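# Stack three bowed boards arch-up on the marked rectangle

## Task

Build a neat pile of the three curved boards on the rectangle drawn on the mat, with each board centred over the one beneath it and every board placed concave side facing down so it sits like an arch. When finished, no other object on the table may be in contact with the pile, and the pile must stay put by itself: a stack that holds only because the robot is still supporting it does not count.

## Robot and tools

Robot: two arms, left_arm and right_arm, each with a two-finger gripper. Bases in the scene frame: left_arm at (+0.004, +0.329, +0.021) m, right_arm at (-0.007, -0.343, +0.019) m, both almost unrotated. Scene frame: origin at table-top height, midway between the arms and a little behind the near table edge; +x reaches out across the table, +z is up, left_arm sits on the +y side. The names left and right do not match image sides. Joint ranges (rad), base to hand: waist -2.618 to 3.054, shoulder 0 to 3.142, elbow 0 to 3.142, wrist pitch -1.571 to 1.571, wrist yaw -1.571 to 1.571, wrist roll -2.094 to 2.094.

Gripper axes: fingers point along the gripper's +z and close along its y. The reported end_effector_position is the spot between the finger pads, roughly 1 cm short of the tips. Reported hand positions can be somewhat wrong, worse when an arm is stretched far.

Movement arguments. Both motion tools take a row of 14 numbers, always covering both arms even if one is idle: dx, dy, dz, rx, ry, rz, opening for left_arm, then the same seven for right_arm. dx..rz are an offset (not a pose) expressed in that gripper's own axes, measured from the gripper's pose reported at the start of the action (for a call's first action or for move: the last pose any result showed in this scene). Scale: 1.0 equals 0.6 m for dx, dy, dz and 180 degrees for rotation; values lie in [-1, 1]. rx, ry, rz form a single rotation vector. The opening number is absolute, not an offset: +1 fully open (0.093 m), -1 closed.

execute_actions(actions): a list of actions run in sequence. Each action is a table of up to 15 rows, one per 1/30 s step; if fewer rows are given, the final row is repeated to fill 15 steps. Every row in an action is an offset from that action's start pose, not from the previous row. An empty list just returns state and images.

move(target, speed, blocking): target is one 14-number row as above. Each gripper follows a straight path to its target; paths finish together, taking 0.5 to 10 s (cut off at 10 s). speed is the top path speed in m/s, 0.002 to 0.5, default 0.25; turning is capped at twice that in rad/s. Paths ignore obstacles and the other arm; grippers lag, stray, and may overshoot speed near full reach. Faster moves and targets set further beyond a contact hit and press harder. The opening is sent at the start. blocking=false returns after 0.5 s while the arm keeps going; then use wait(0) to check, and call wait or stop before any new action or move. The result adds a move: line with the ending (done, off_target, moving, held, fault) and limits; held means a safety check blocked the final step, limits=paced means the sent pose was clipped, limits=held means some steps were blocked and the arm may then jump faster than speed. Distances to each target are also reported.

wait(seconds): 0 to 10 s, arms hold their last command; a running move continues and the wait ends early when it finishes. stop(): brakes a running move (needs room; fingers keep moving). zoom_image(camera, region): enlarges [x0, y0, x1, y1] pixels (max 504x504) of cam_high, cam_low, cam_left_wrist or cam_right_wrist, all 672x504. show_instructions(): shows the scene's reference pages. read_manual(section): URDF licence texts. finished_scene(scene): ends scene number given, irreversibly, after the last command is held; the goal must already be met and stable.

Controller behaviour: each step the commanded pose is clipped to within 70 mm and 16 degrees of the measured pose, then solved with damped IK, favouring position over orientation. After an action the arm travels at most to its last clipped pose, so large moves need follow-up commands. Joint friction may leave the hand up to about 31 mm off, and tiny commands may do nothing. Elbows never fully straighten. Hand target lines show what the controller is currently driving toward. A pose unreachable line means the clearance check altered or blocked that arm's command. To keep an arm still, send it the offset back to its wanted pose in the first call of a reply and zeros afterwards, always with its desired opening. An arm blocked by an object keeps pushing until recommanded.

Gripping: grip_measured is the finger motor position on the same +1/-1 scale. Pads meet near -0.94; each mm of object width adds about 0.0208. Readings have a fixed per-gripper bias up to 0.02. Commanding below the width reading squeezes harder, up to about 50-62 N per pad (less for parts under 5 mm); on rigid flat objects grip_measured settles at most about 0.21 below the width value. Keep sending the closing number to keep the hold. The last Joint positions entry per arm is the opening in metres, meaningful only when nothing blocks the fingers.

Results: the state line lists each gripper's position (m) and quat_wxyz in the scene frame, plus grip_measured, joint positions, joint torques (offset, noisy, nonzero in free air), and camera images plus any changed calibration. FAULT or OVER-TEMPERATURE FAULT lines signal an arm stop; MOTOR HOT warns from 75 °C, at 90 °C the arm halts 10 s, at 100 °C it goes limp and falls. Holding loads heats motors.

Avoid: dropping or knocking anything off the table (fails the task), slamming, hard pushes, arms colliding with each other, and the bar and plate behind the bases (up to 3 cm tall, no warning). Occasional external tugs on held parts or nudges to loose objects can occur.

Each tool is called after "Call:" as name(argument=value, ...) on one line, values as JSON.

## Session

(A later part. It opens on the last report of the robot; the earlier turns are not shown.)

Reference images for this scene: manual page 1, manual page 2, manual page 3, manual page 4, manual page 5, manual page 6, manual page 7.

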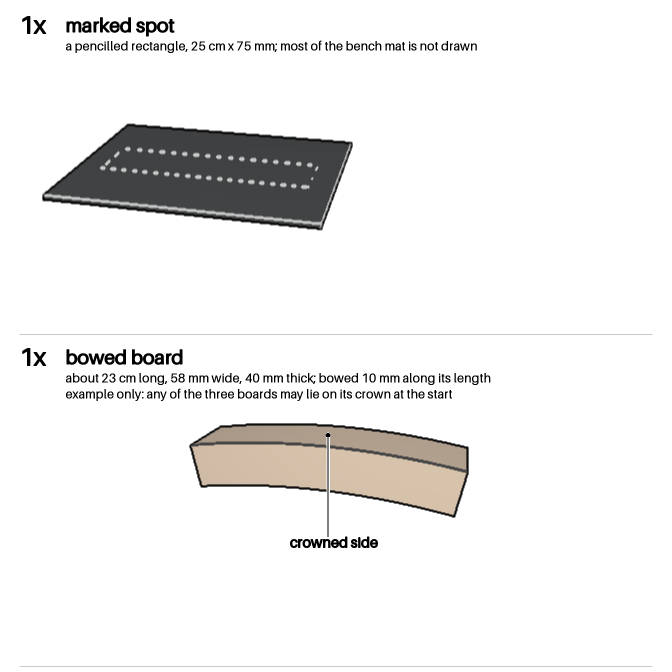

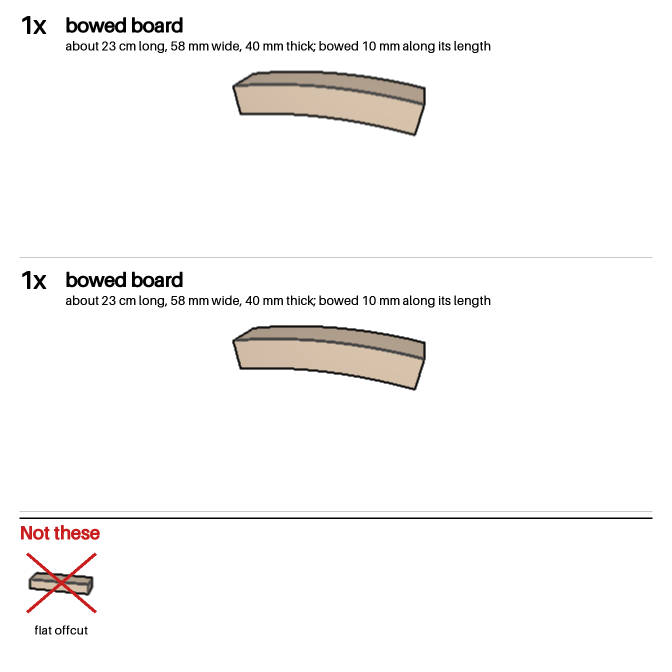

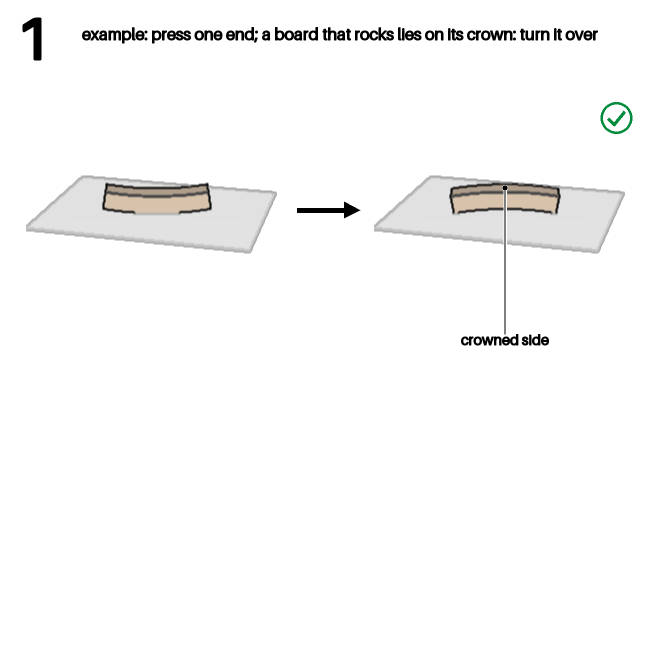

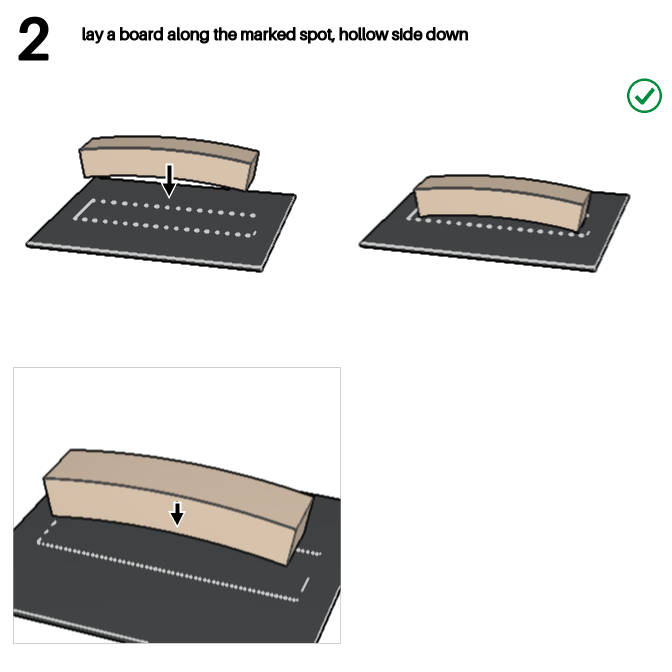

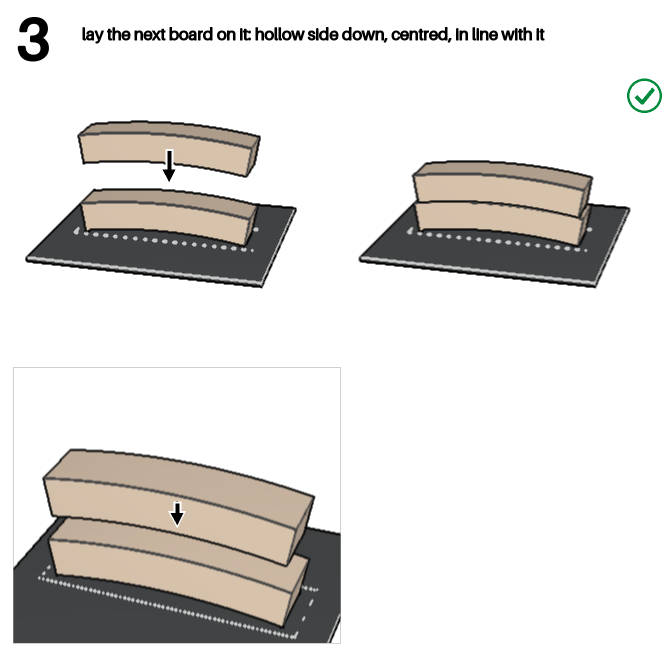

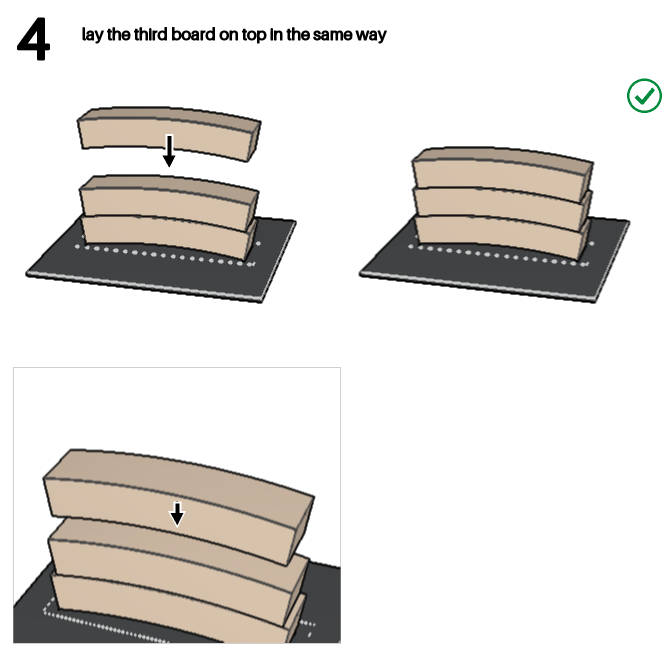

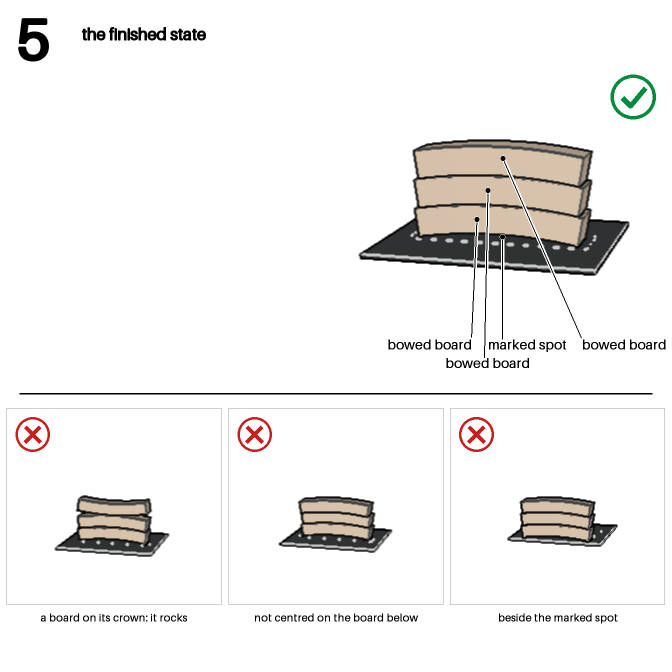

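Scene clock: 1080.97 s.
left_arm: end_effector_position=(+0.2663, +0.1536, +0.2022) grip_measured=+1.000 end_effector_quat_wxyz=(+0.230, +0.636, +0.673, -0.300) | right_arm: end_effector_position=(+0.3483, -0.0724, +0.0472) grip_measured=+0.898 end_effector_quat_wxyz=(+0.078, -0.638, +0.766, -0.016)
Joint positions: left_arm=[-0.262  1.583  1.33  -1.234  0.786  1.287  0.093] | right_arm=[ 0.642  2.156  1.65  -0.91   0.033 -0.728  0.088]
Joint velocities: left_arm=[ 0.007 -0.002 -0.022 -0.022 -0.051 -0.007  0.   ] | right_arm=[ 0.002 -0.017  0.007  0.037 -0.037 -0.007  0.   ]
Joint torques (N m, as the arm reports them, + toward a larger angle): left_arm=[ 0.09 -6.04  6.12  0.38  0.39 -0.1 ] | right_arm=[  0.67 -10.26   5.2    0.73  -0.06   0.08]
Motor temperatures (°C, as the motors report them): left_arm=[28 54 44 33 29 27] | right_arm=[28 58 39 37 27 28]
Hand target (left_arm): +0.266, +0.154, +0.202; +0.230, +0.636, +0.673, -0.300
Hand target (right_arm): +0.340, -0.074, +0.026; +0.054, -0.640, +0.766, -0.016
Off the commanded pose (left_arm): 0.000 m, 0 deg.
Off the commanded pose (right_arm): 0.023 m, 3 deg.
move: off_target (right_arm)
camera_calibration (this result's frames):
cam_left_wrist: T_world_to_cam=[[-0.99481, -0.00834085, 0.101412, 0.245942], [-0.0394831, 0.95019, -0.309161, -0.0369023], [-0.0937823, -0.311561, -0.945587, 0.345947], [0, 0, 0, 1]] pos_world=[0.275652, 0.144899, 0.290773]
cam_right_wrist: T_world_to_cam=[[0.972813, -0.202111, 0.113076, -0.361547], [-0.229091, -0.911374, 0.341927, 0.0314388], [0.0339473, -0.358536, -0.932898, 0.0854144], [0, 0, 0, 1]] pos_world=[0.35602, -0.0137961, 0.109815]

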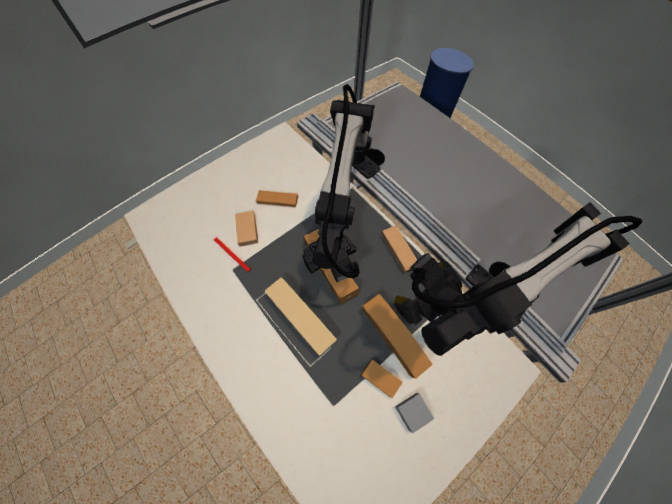

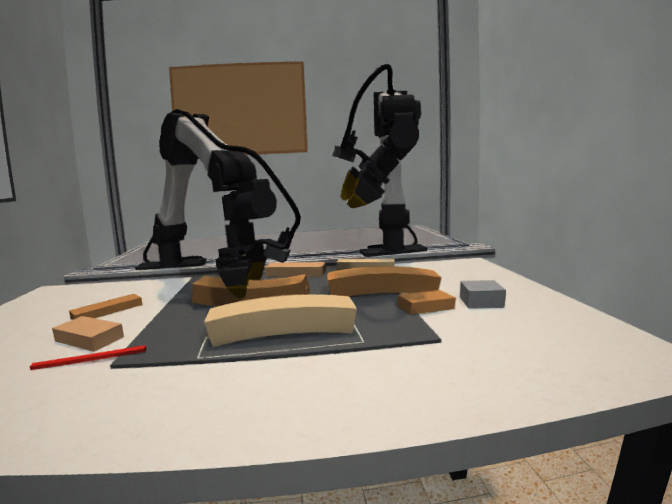

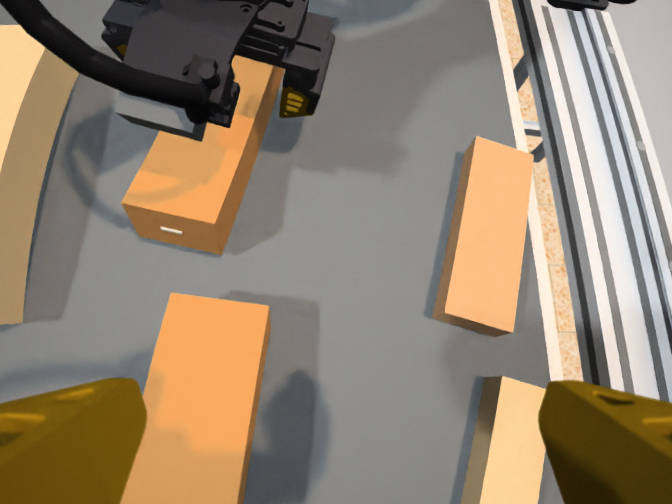

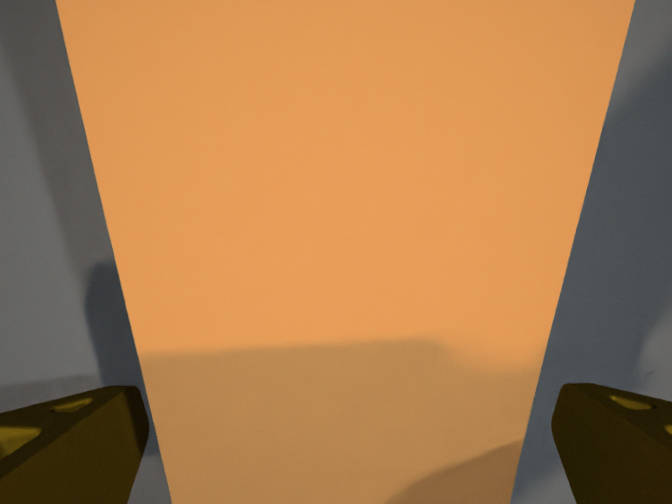

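Call:
move(target=[0,0,0,0,0,0,1, 0,0,0,0,0,0,-0.6])

Call:
move(target=[0,0,0,0,0,0,1, 0,0.03,-0.06,0.18,0,-0.05,-0.6], speed=0.06)

Call:
move(target=[0,0,0,0,0,0,1, 0,0.03,-0.02,0.26,0,0,-0.6], speed=0.06)

Scene clock: 1084.97 s.
left_arm: end_effector_position=(+0.2663, +0.1536, +0.2022) grip_measured=+1.000 end_effector_quat_wxyz=(+0.230, +0.636, +0.673, -0.300) | right_arm: end_effector_position=(+0.3480, -0.0720, +0.0472) grip_measured=+0.178 end_effector_quat_wxyz=(+0.077, -0.638, +0.766, -0.015)
Joint positions: left_arm=[-0.262  1.583  1.33  -1.234  0.786  1.287  0.093] | right_arm=[ 0.642  2.156  1.65  -0.91   0.03  -0.728  0.054]
Joint velocities: left_arm=[-0.022 -0.007  0.012 -0.037 -0.037 -0.007  0.   ] | right_arm=[-0.007  0.002 -0.002  0.007 -0.022 -0.007 -0.   ]
Joint torques (N m, as the arm reports them, + toward a larger angle): left_arm=[-0.03 -5.93  5.84  0.42  0.41 -0.06] | right_arm=[ -0.24 -13.34   6.92   0.64  -0.02   0.03]
Motor temperatures (°C, as the motors report them): left_arm=[28 54 44 33 29 27] | right_arm=[28 58 39 37 27 28]
Hand target (left_arm): +0.266, +0.154, +0.202; +0.230, +0.636, +0.673, -0.300
Hand target (right_arm): +0.348, -0.072, +0.047; +0.078, -0.638, +0.766, -0.016
Off the commanded pose (left_arm): 0.000 m, 0 deg.
Off the commanded pose (right_arm): 0.001 m, 0 deg.
move: done
camera_calibration (this result's frames):
cam_left_wrist: T_world_to_cam=[[-0.99481, -0.00834085, 0.101412, 0.245942], [-0.0394831, 0.95019, -0.309161, -0.0369023], [-0.0937823, -0.311561, -0.945587, 0.345947], [0, 0, 0, 1]] pos_world=[0.275652, 0.144899, 0.290773]
cam_right_wrist: T_world_to_cam=[[0.97315, -0.201887, 0.110548, -0.361079], [-0.227922, -0.912214, 0.340465, 0.0312809], [0.0321081, -0.35652, -0.933736, 0.086352], [0, 0, 0, 1]] pos_world=[0.355741, -0.0135761, 0.109897]

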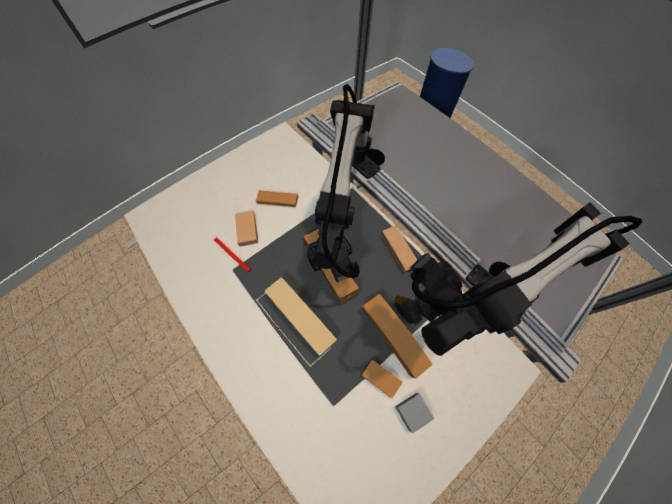

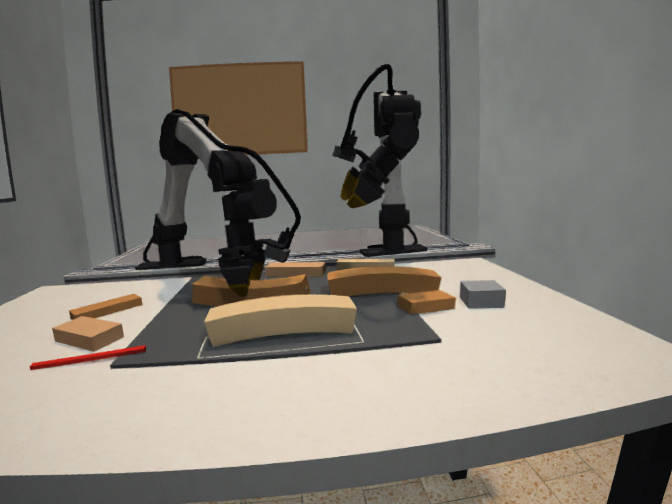

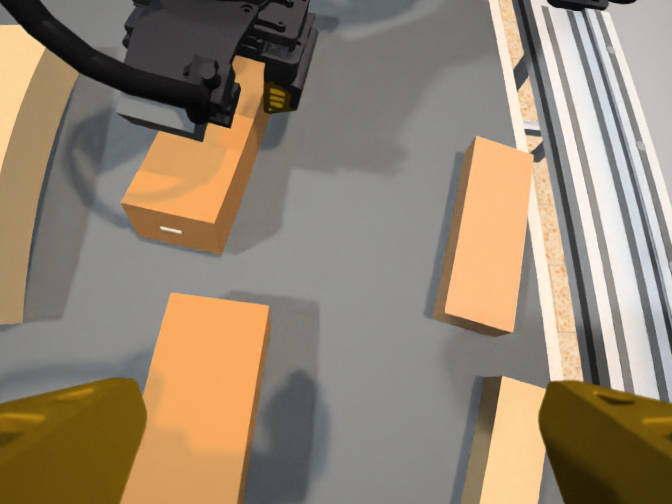

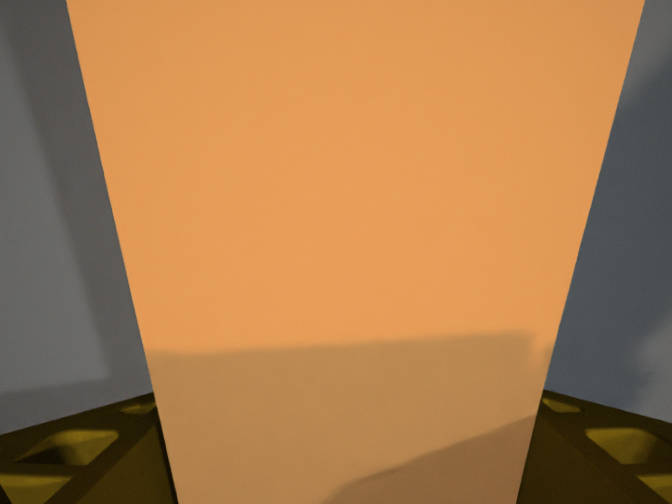

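Scene clock: 1090.17 s.
left_arm: end_effector_position=(+0.2663, +0.1536, +0.2022) grip_measured=+1.000 end_effector_quat_wxyz=(+0.230, +0.636, +0.673, -0.300) | right_arm: end_effector_position=(+0.3171, -0.0772, +0.0616) grip_measured=+0.178 end_effector_quat_wxyz=(-0.215, +0.662, -0.685, +0.215)
Joint positions: left_arm=[-0.262  1.583  1.33  -1.234  0.786  1.287  0.093] | right_arm=[ 0.848  1.872  1.141 -0.42   0.47  -0.771  0.054]
Joint velocities: left_arm=[-0.017 -0.017  0.002 -0.007 -0.051  0.007  0.   ] | right_arm=[-0.002 -0.017  0.007  0.037  0.037 -0.022  0.001]
Joint torques (N m, as the arm reports them, + toward a larger angle): left_arm=[-0.05 -5.97  6.09  0.43  0.38 -0.11] | right_arm=[  0.57 -13.43   6.21   1.53   0.69   0.01]
Motor temperatures (°C, as the motors report them): left_arm=[28 54 44 33 29 27] | right_arm=[28 59 39 37 27 28]
Hand target (left_arm): +0.266, +0.154, +0.202; +0.230, +0.636, +0.673, -0.300
Hand target (right_arm): +0.324, -0.071, +0.081; -0.252, +0.648, -0.681, +0.229
Off the commanded pose (left_arm): 0.000 m, 0 deg.
Off the commanded pose (right_arm): 0.021 m, 5 deg.
move: off_target (right_arm)
camera_calibration (this result's frames):
cam_left_wrist: T_world_to_cam=[[-0.99481, -0.00834085, 0.101412, 0.245942], [-0.0394831, 0.95019, -0.309161, -0.0369023], [-0.0937823, -0.311561, -0.945587, 0.345947], [0, 0, 0, 1]] pos_world=[0.275652, 0.144899, 0.290773]
cam_right_wrist: T_world_to_cam=[[0.81981, -0.0481751, 0.570605, -0.301575], [-0.290041, -0.894115, 0.341224, 0.0356419], [0.493749, -0.445238, -0.746978, -0.0658094], [0, 0, 0, 1]] pos_world=[0.290065, -0.0119613, 0.11076]

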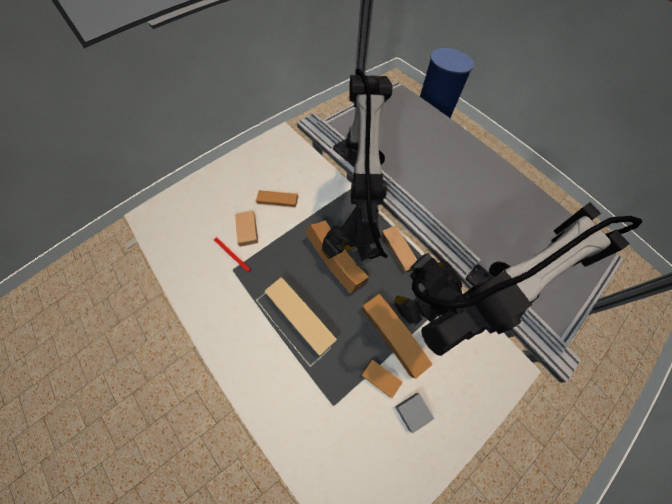

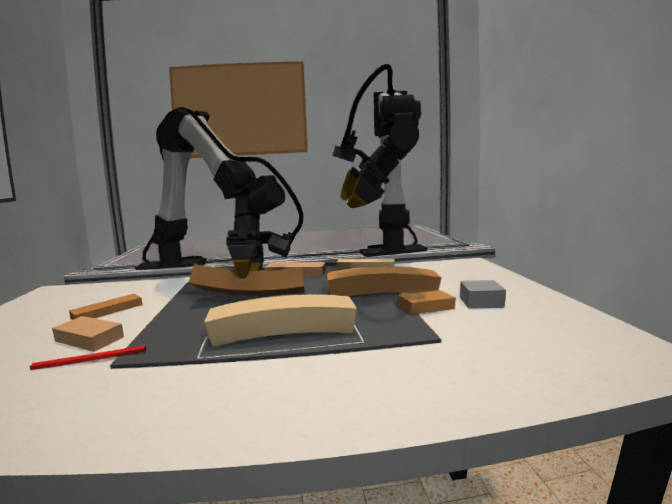

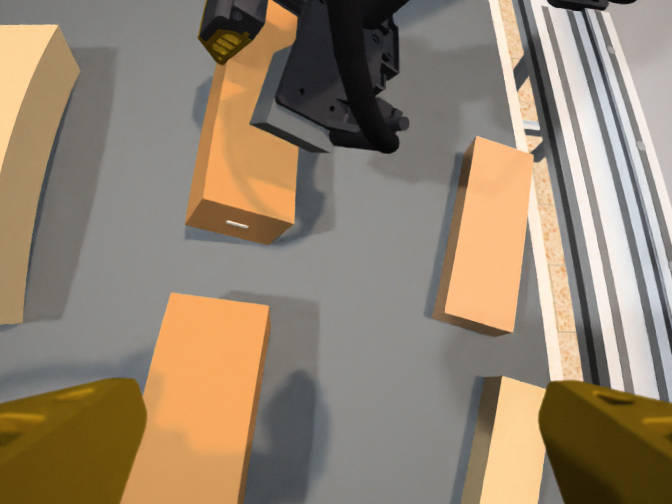

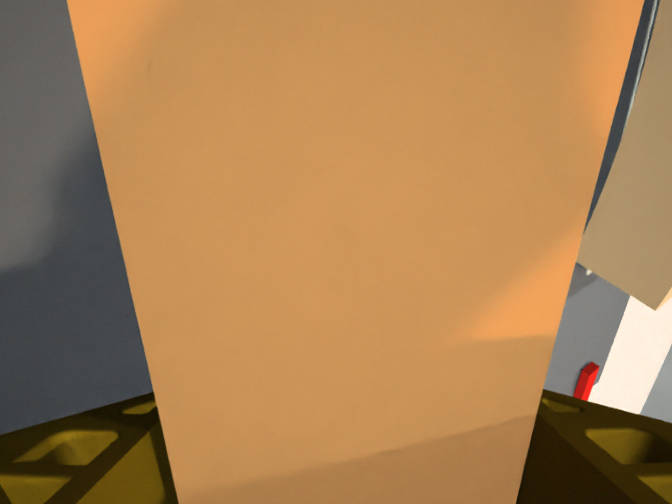

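Scene clock: 1097.30 s.
left_arm: end_effector_position=(+0.2663, +0.1536, +0.2022) grip_measured=+1.000 end_effector_quat_wxyz=(+0.230, +0.636, +0.673, -0.300) | right_arm: end_effector_position=(+0.2955, -0.0743, +0.0689) grip_measured=+0.179 end_effector_quat_wxyz=(-0.466, +0.521, -0.546, +0.462)
Joint positions: left_arm=[-0.262  1.583  1.33  -1.234  0.786  1.287  0.093] | right_arm=[ 1.087  2.136  0.615  1.213  1.109 -1.271  0.054]
Joint velocities: left_arm=[ 0.017 -0.017 -0.022 -0.095  0.051 -0.066  0.   ] | right_arm=[-0.012  0.017  0.002  0.081 -0.007 -0.037 -0.001]
Joint torques (N m, as the arm reports them, + toward a larger angle): left_arm=[ 0.03 -6.01  6.07  0.41  0.4  -0.04] | right_arm=[-0.39 -7.52  2.8   1.94  0.14  0.  ]
Motor temperatures (°C, as the motors report them): left_arm=[28 54 44 33 29 27] | right_arm=[28 58 38 38 27 28]
Hand target (left_arm): +0.266, +0.154, +0.202; +0.230, +0.636, +0.673, -0.300
Hand target (right_arm): +0.294, -0.077, +0.061; -0.463, +0.525, -0.543, +0.464
Off the commanded pose (left_arm): 0.000 m, 0 deg.
Off the commanded pose (right_arm): 0.008 m, 1 deg.
move: done
camera_calibration (this result's frames):
cam_left_wrist: T_world_to_cam=[[-0.99481, -0.00834085, 0.101412, 0.245942], [-0.0394831, 0.95019, -0.309161, -0.0369023], [-0.0937823, -0.311561, -0.945587, 0.345947], [0, 0, 0, 1]] pos_world=[0.275652, 0.144899, 0.290773]
cam_right_wrist: T_world_to_cam=[[0.145794, -0.0471804, 0.988189, -0.117421], [-0.455081, -0.890109, 0.0246435, 0.100432], [0.878433, -0.453299, -0.151244, -0.203744], [0, 0, 0, 1]] pos_world=[0.2418, -0.00850115, 0.0827442]

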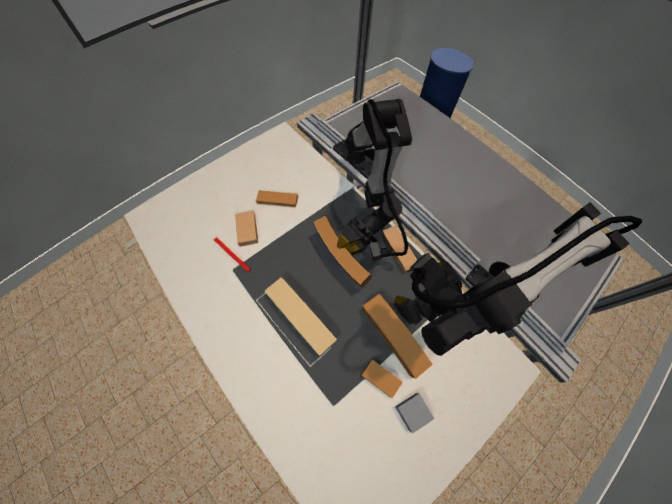

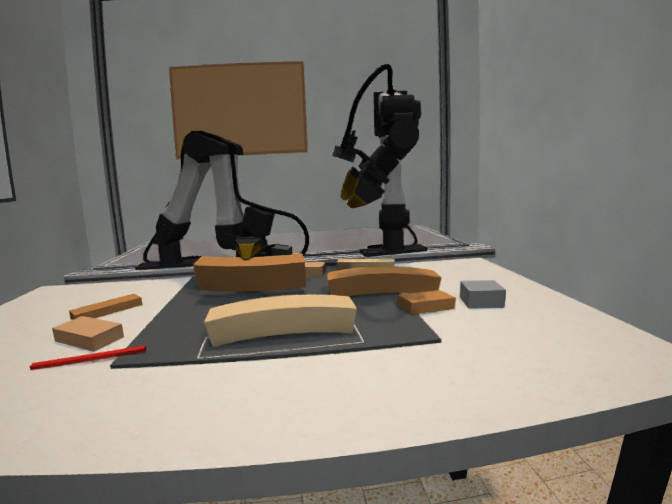

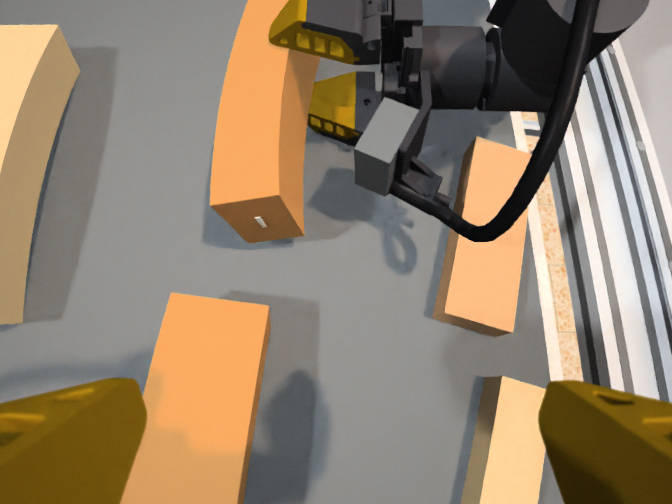

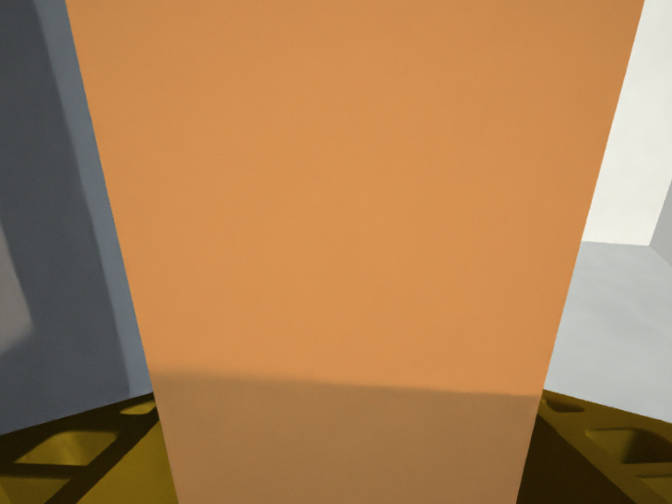

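Call:
move(target=[-0.033,0.078,0.232,0,0,0,0.6, 0,0,0,0,0,0,-0.6], speed=0.1)

Scene clock: 1103.97 s.
left_arm: end_effector_position=(+0.3033, +0.0472, +0.1139) grip_measured=+0.602 end_effector_quat_wxyz=(+0.225, +0.634, +0.675, -0.301) | right_arm: end_effector_position=(+0.2956, -0.0742, +0.0689) grip_measured=+0.179 end_effector_quat_wxyz=(-0.466, +0.521, -0.545, +0.463)
Joint positions: left_arm=[-0.547  1.842  1.263 -0.654  0.725  0.902  0.074] | right_arm=[ 1.087  2.139  0.615  1.22   1.109 -1.276  0.054]
Joint velocities: left_arm=[ 0.002 -0.012  0.007  0.095  0.022 -0.066  0.   ] | right_arm=[-0.017  0.002 -0.007  0.007 -0.095  0.007 -0.001]
Joint torques (N m, as the arm reports them, + toward a larger angle): left_arm=[-0.59 -7.81  5.8   1.02  0.26 -0.12] | right_arm=[-0.29 -9.96  3.71  1.66  0.15  0.11]
Motor temperatures (°C, as the motors report them): left_arm=[28 54 44 33 29 27] | right_arm=[28 57 38 39 27 28]
Hand target (left_arm): +0.305, +0.044, +0.112; +0.229, +0.636, +0.674, -0.298
Hand target (right_arm): +0.296, -0.074, +0.069; -0.466, +0.521, -0.546, +0.463
Off the commanded pose (left_arm): 0.005 m, 1 deg.
Off the commanded pose (right_arm): 0.000 m, 0 deg.
move: done
camera_calibration (this result's frames):
cam_left_wrist: T_world_to_cam=[[-0.993645, -0.0100249, 0.112111, 0.289276], [-0.0439396, 0.951545, -0.304353, 0.0391345], [-0.103627, -0.307345, -0.945939, 0.235582], [0, 0, 0, 1]] pos_world=[0.313569, 0.0380665, 0.202326]
cam_right_wrist: T_world_to_cam=[[0.144242, -0.0452216, 0.988509, -0.116815], [-0.454486, -0.890386, 0.0255855, 0.100292], [0.878997, -0.452954, -0.148984, -0.204043], [0, 0, 0, 1]] pos_world=[0.241785, -0.00840604, 0.0825074]

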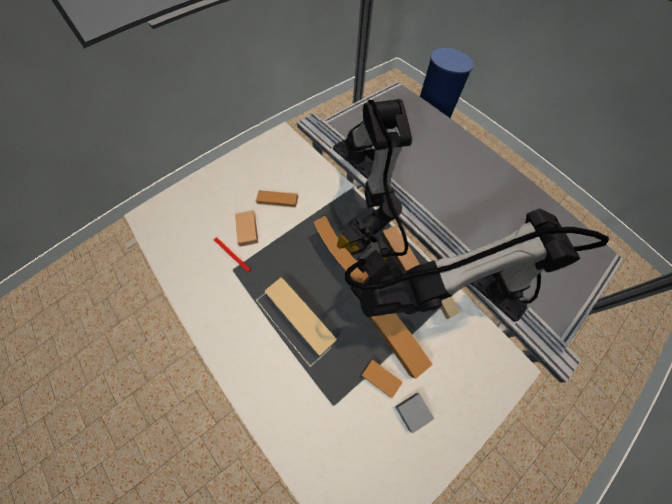

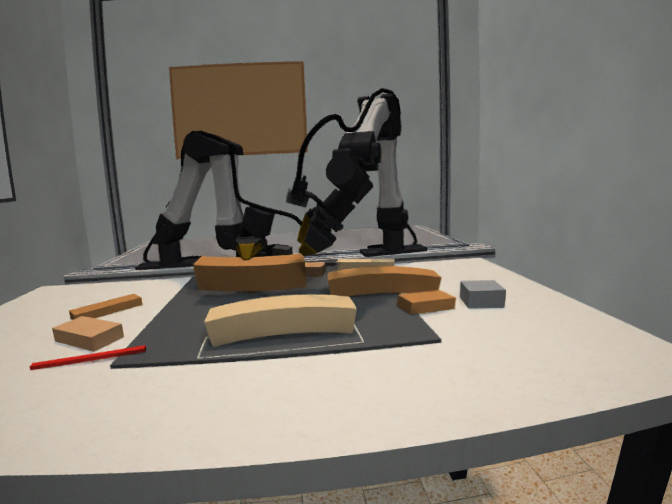

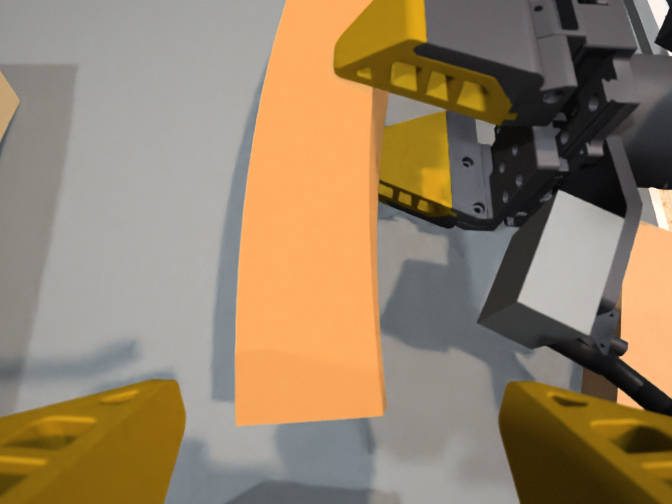

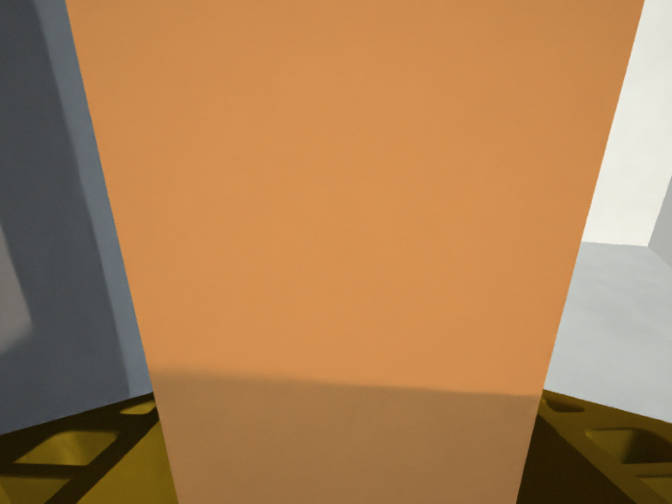

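Call:
move(target=[0.04,0.023,0.115,0,0,0,0.5, 0,0,0,0,0,0,-0.6], speed=0.04)

Scene clock: 1108.47 s.
left_arm: end_effector_position=(+0.3125, +0.0189, +0.0536) grip_measured=+0.502 end_effector_quat_wxyz=(+0.226, +0.633, +0.676, -0.303) | right_arm: end_effector_position=(+0.2956, -0.0742, +0.0689) grip_measured=+0.179 end_effector_quat_wxyz=(-0.466, +0.521, -0.545, +0.463)
Joint positions: left_arm=[-0.604  2.005  1.219 -0.397  0.707  0.826  0.069] | right_arm=[ 1.087  2.139  0.615  1.22   1.109 -1.276  0.054]
Joint velocities: left_arm=[-0.002  0.002  0.007  0.051 -0.037 -0.007  0.001] | right_arm=[ 0.012  0.007 -0.017  0.022 -0.007 -0.037  0.001]
Joint torques (N m, as the arm reports them, + toward a larger angle): left_arm=[-0.7  -8.93  4.53  1.12  0.32 -0.16] | right_arm=[-0.21 -9.72  3.74  1.75  0.18  0.08]
Motor temperatures (°C, as the motors report them): left_arm=[28 54 44 33 29 27] | right_arm=[28 56 38 40 27 28]
Hand target (left_arm): +0.309, +0.017, +0.047; +0.225, +0.635, +0.675, -0.301
Hand target (right_arm): +0.296, -0.074, +0.069; -0.466, +0.521, -0.545, +0.463
Off the commanded pose (left_arm): 0.008 m, 0 deg.
Off the commanded pose (right_arm): 0.000 m, 0 deg.
move: done
camera_calibration (this result's frames):
cam_left_wrist: T_world_to_cam=[[-0.993518, -0.0118987, 0.113051, 0.304842], [-0.0463959, 0.950348, -0.307713, 0.0490615], [-0.103776, -0.310963, -0.944739, 0.170795], [0, 0, 0, 1]] pos_world=[0.322867, 0.0101126, 0.141991]
cam_right_wrist: T_world_to_cam=[[0.144242, -0.0452216, 0.988509, -0.116815], [-0.454486, -0.890386, 0.0255855, 0.100292], [0.878997, -0.452954, -0.148984, -0.204043], [0, 0, 0, 1]] pos_world=[0.241785, -0.00840604, 0.0825074]

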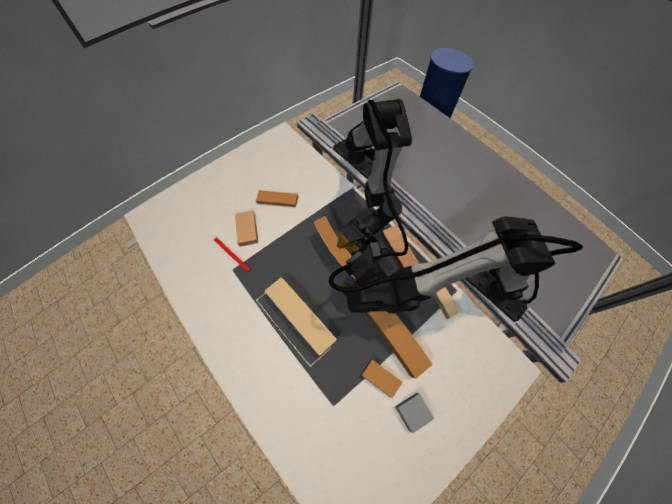

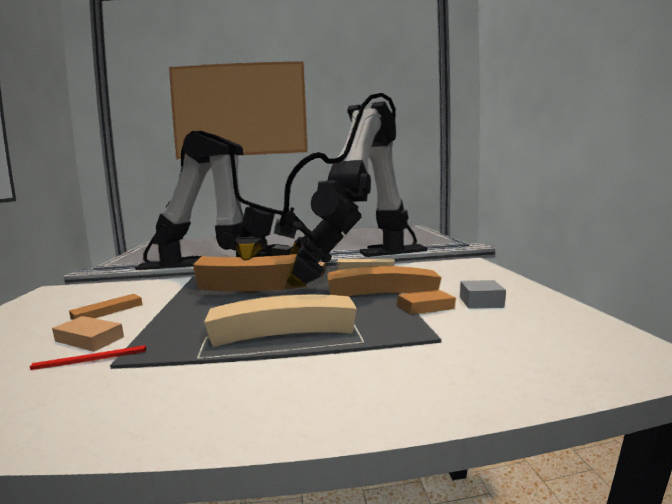

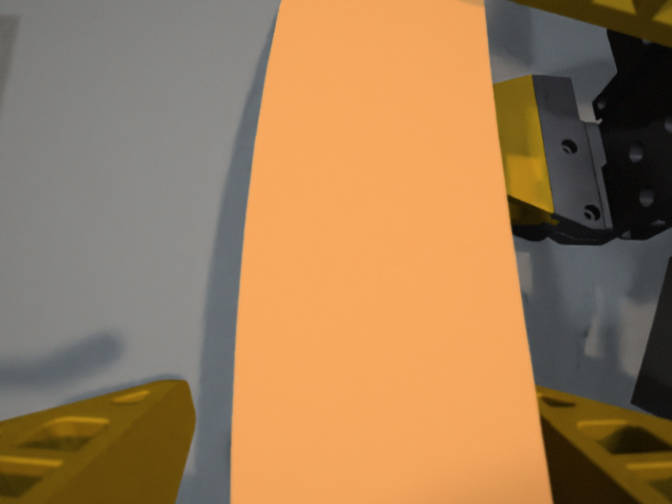

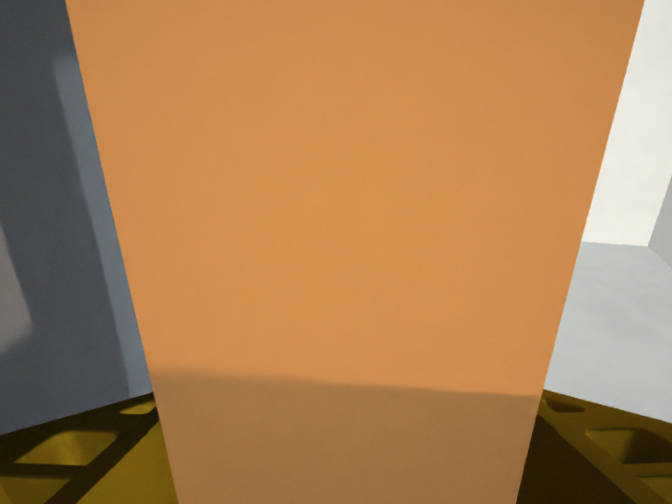

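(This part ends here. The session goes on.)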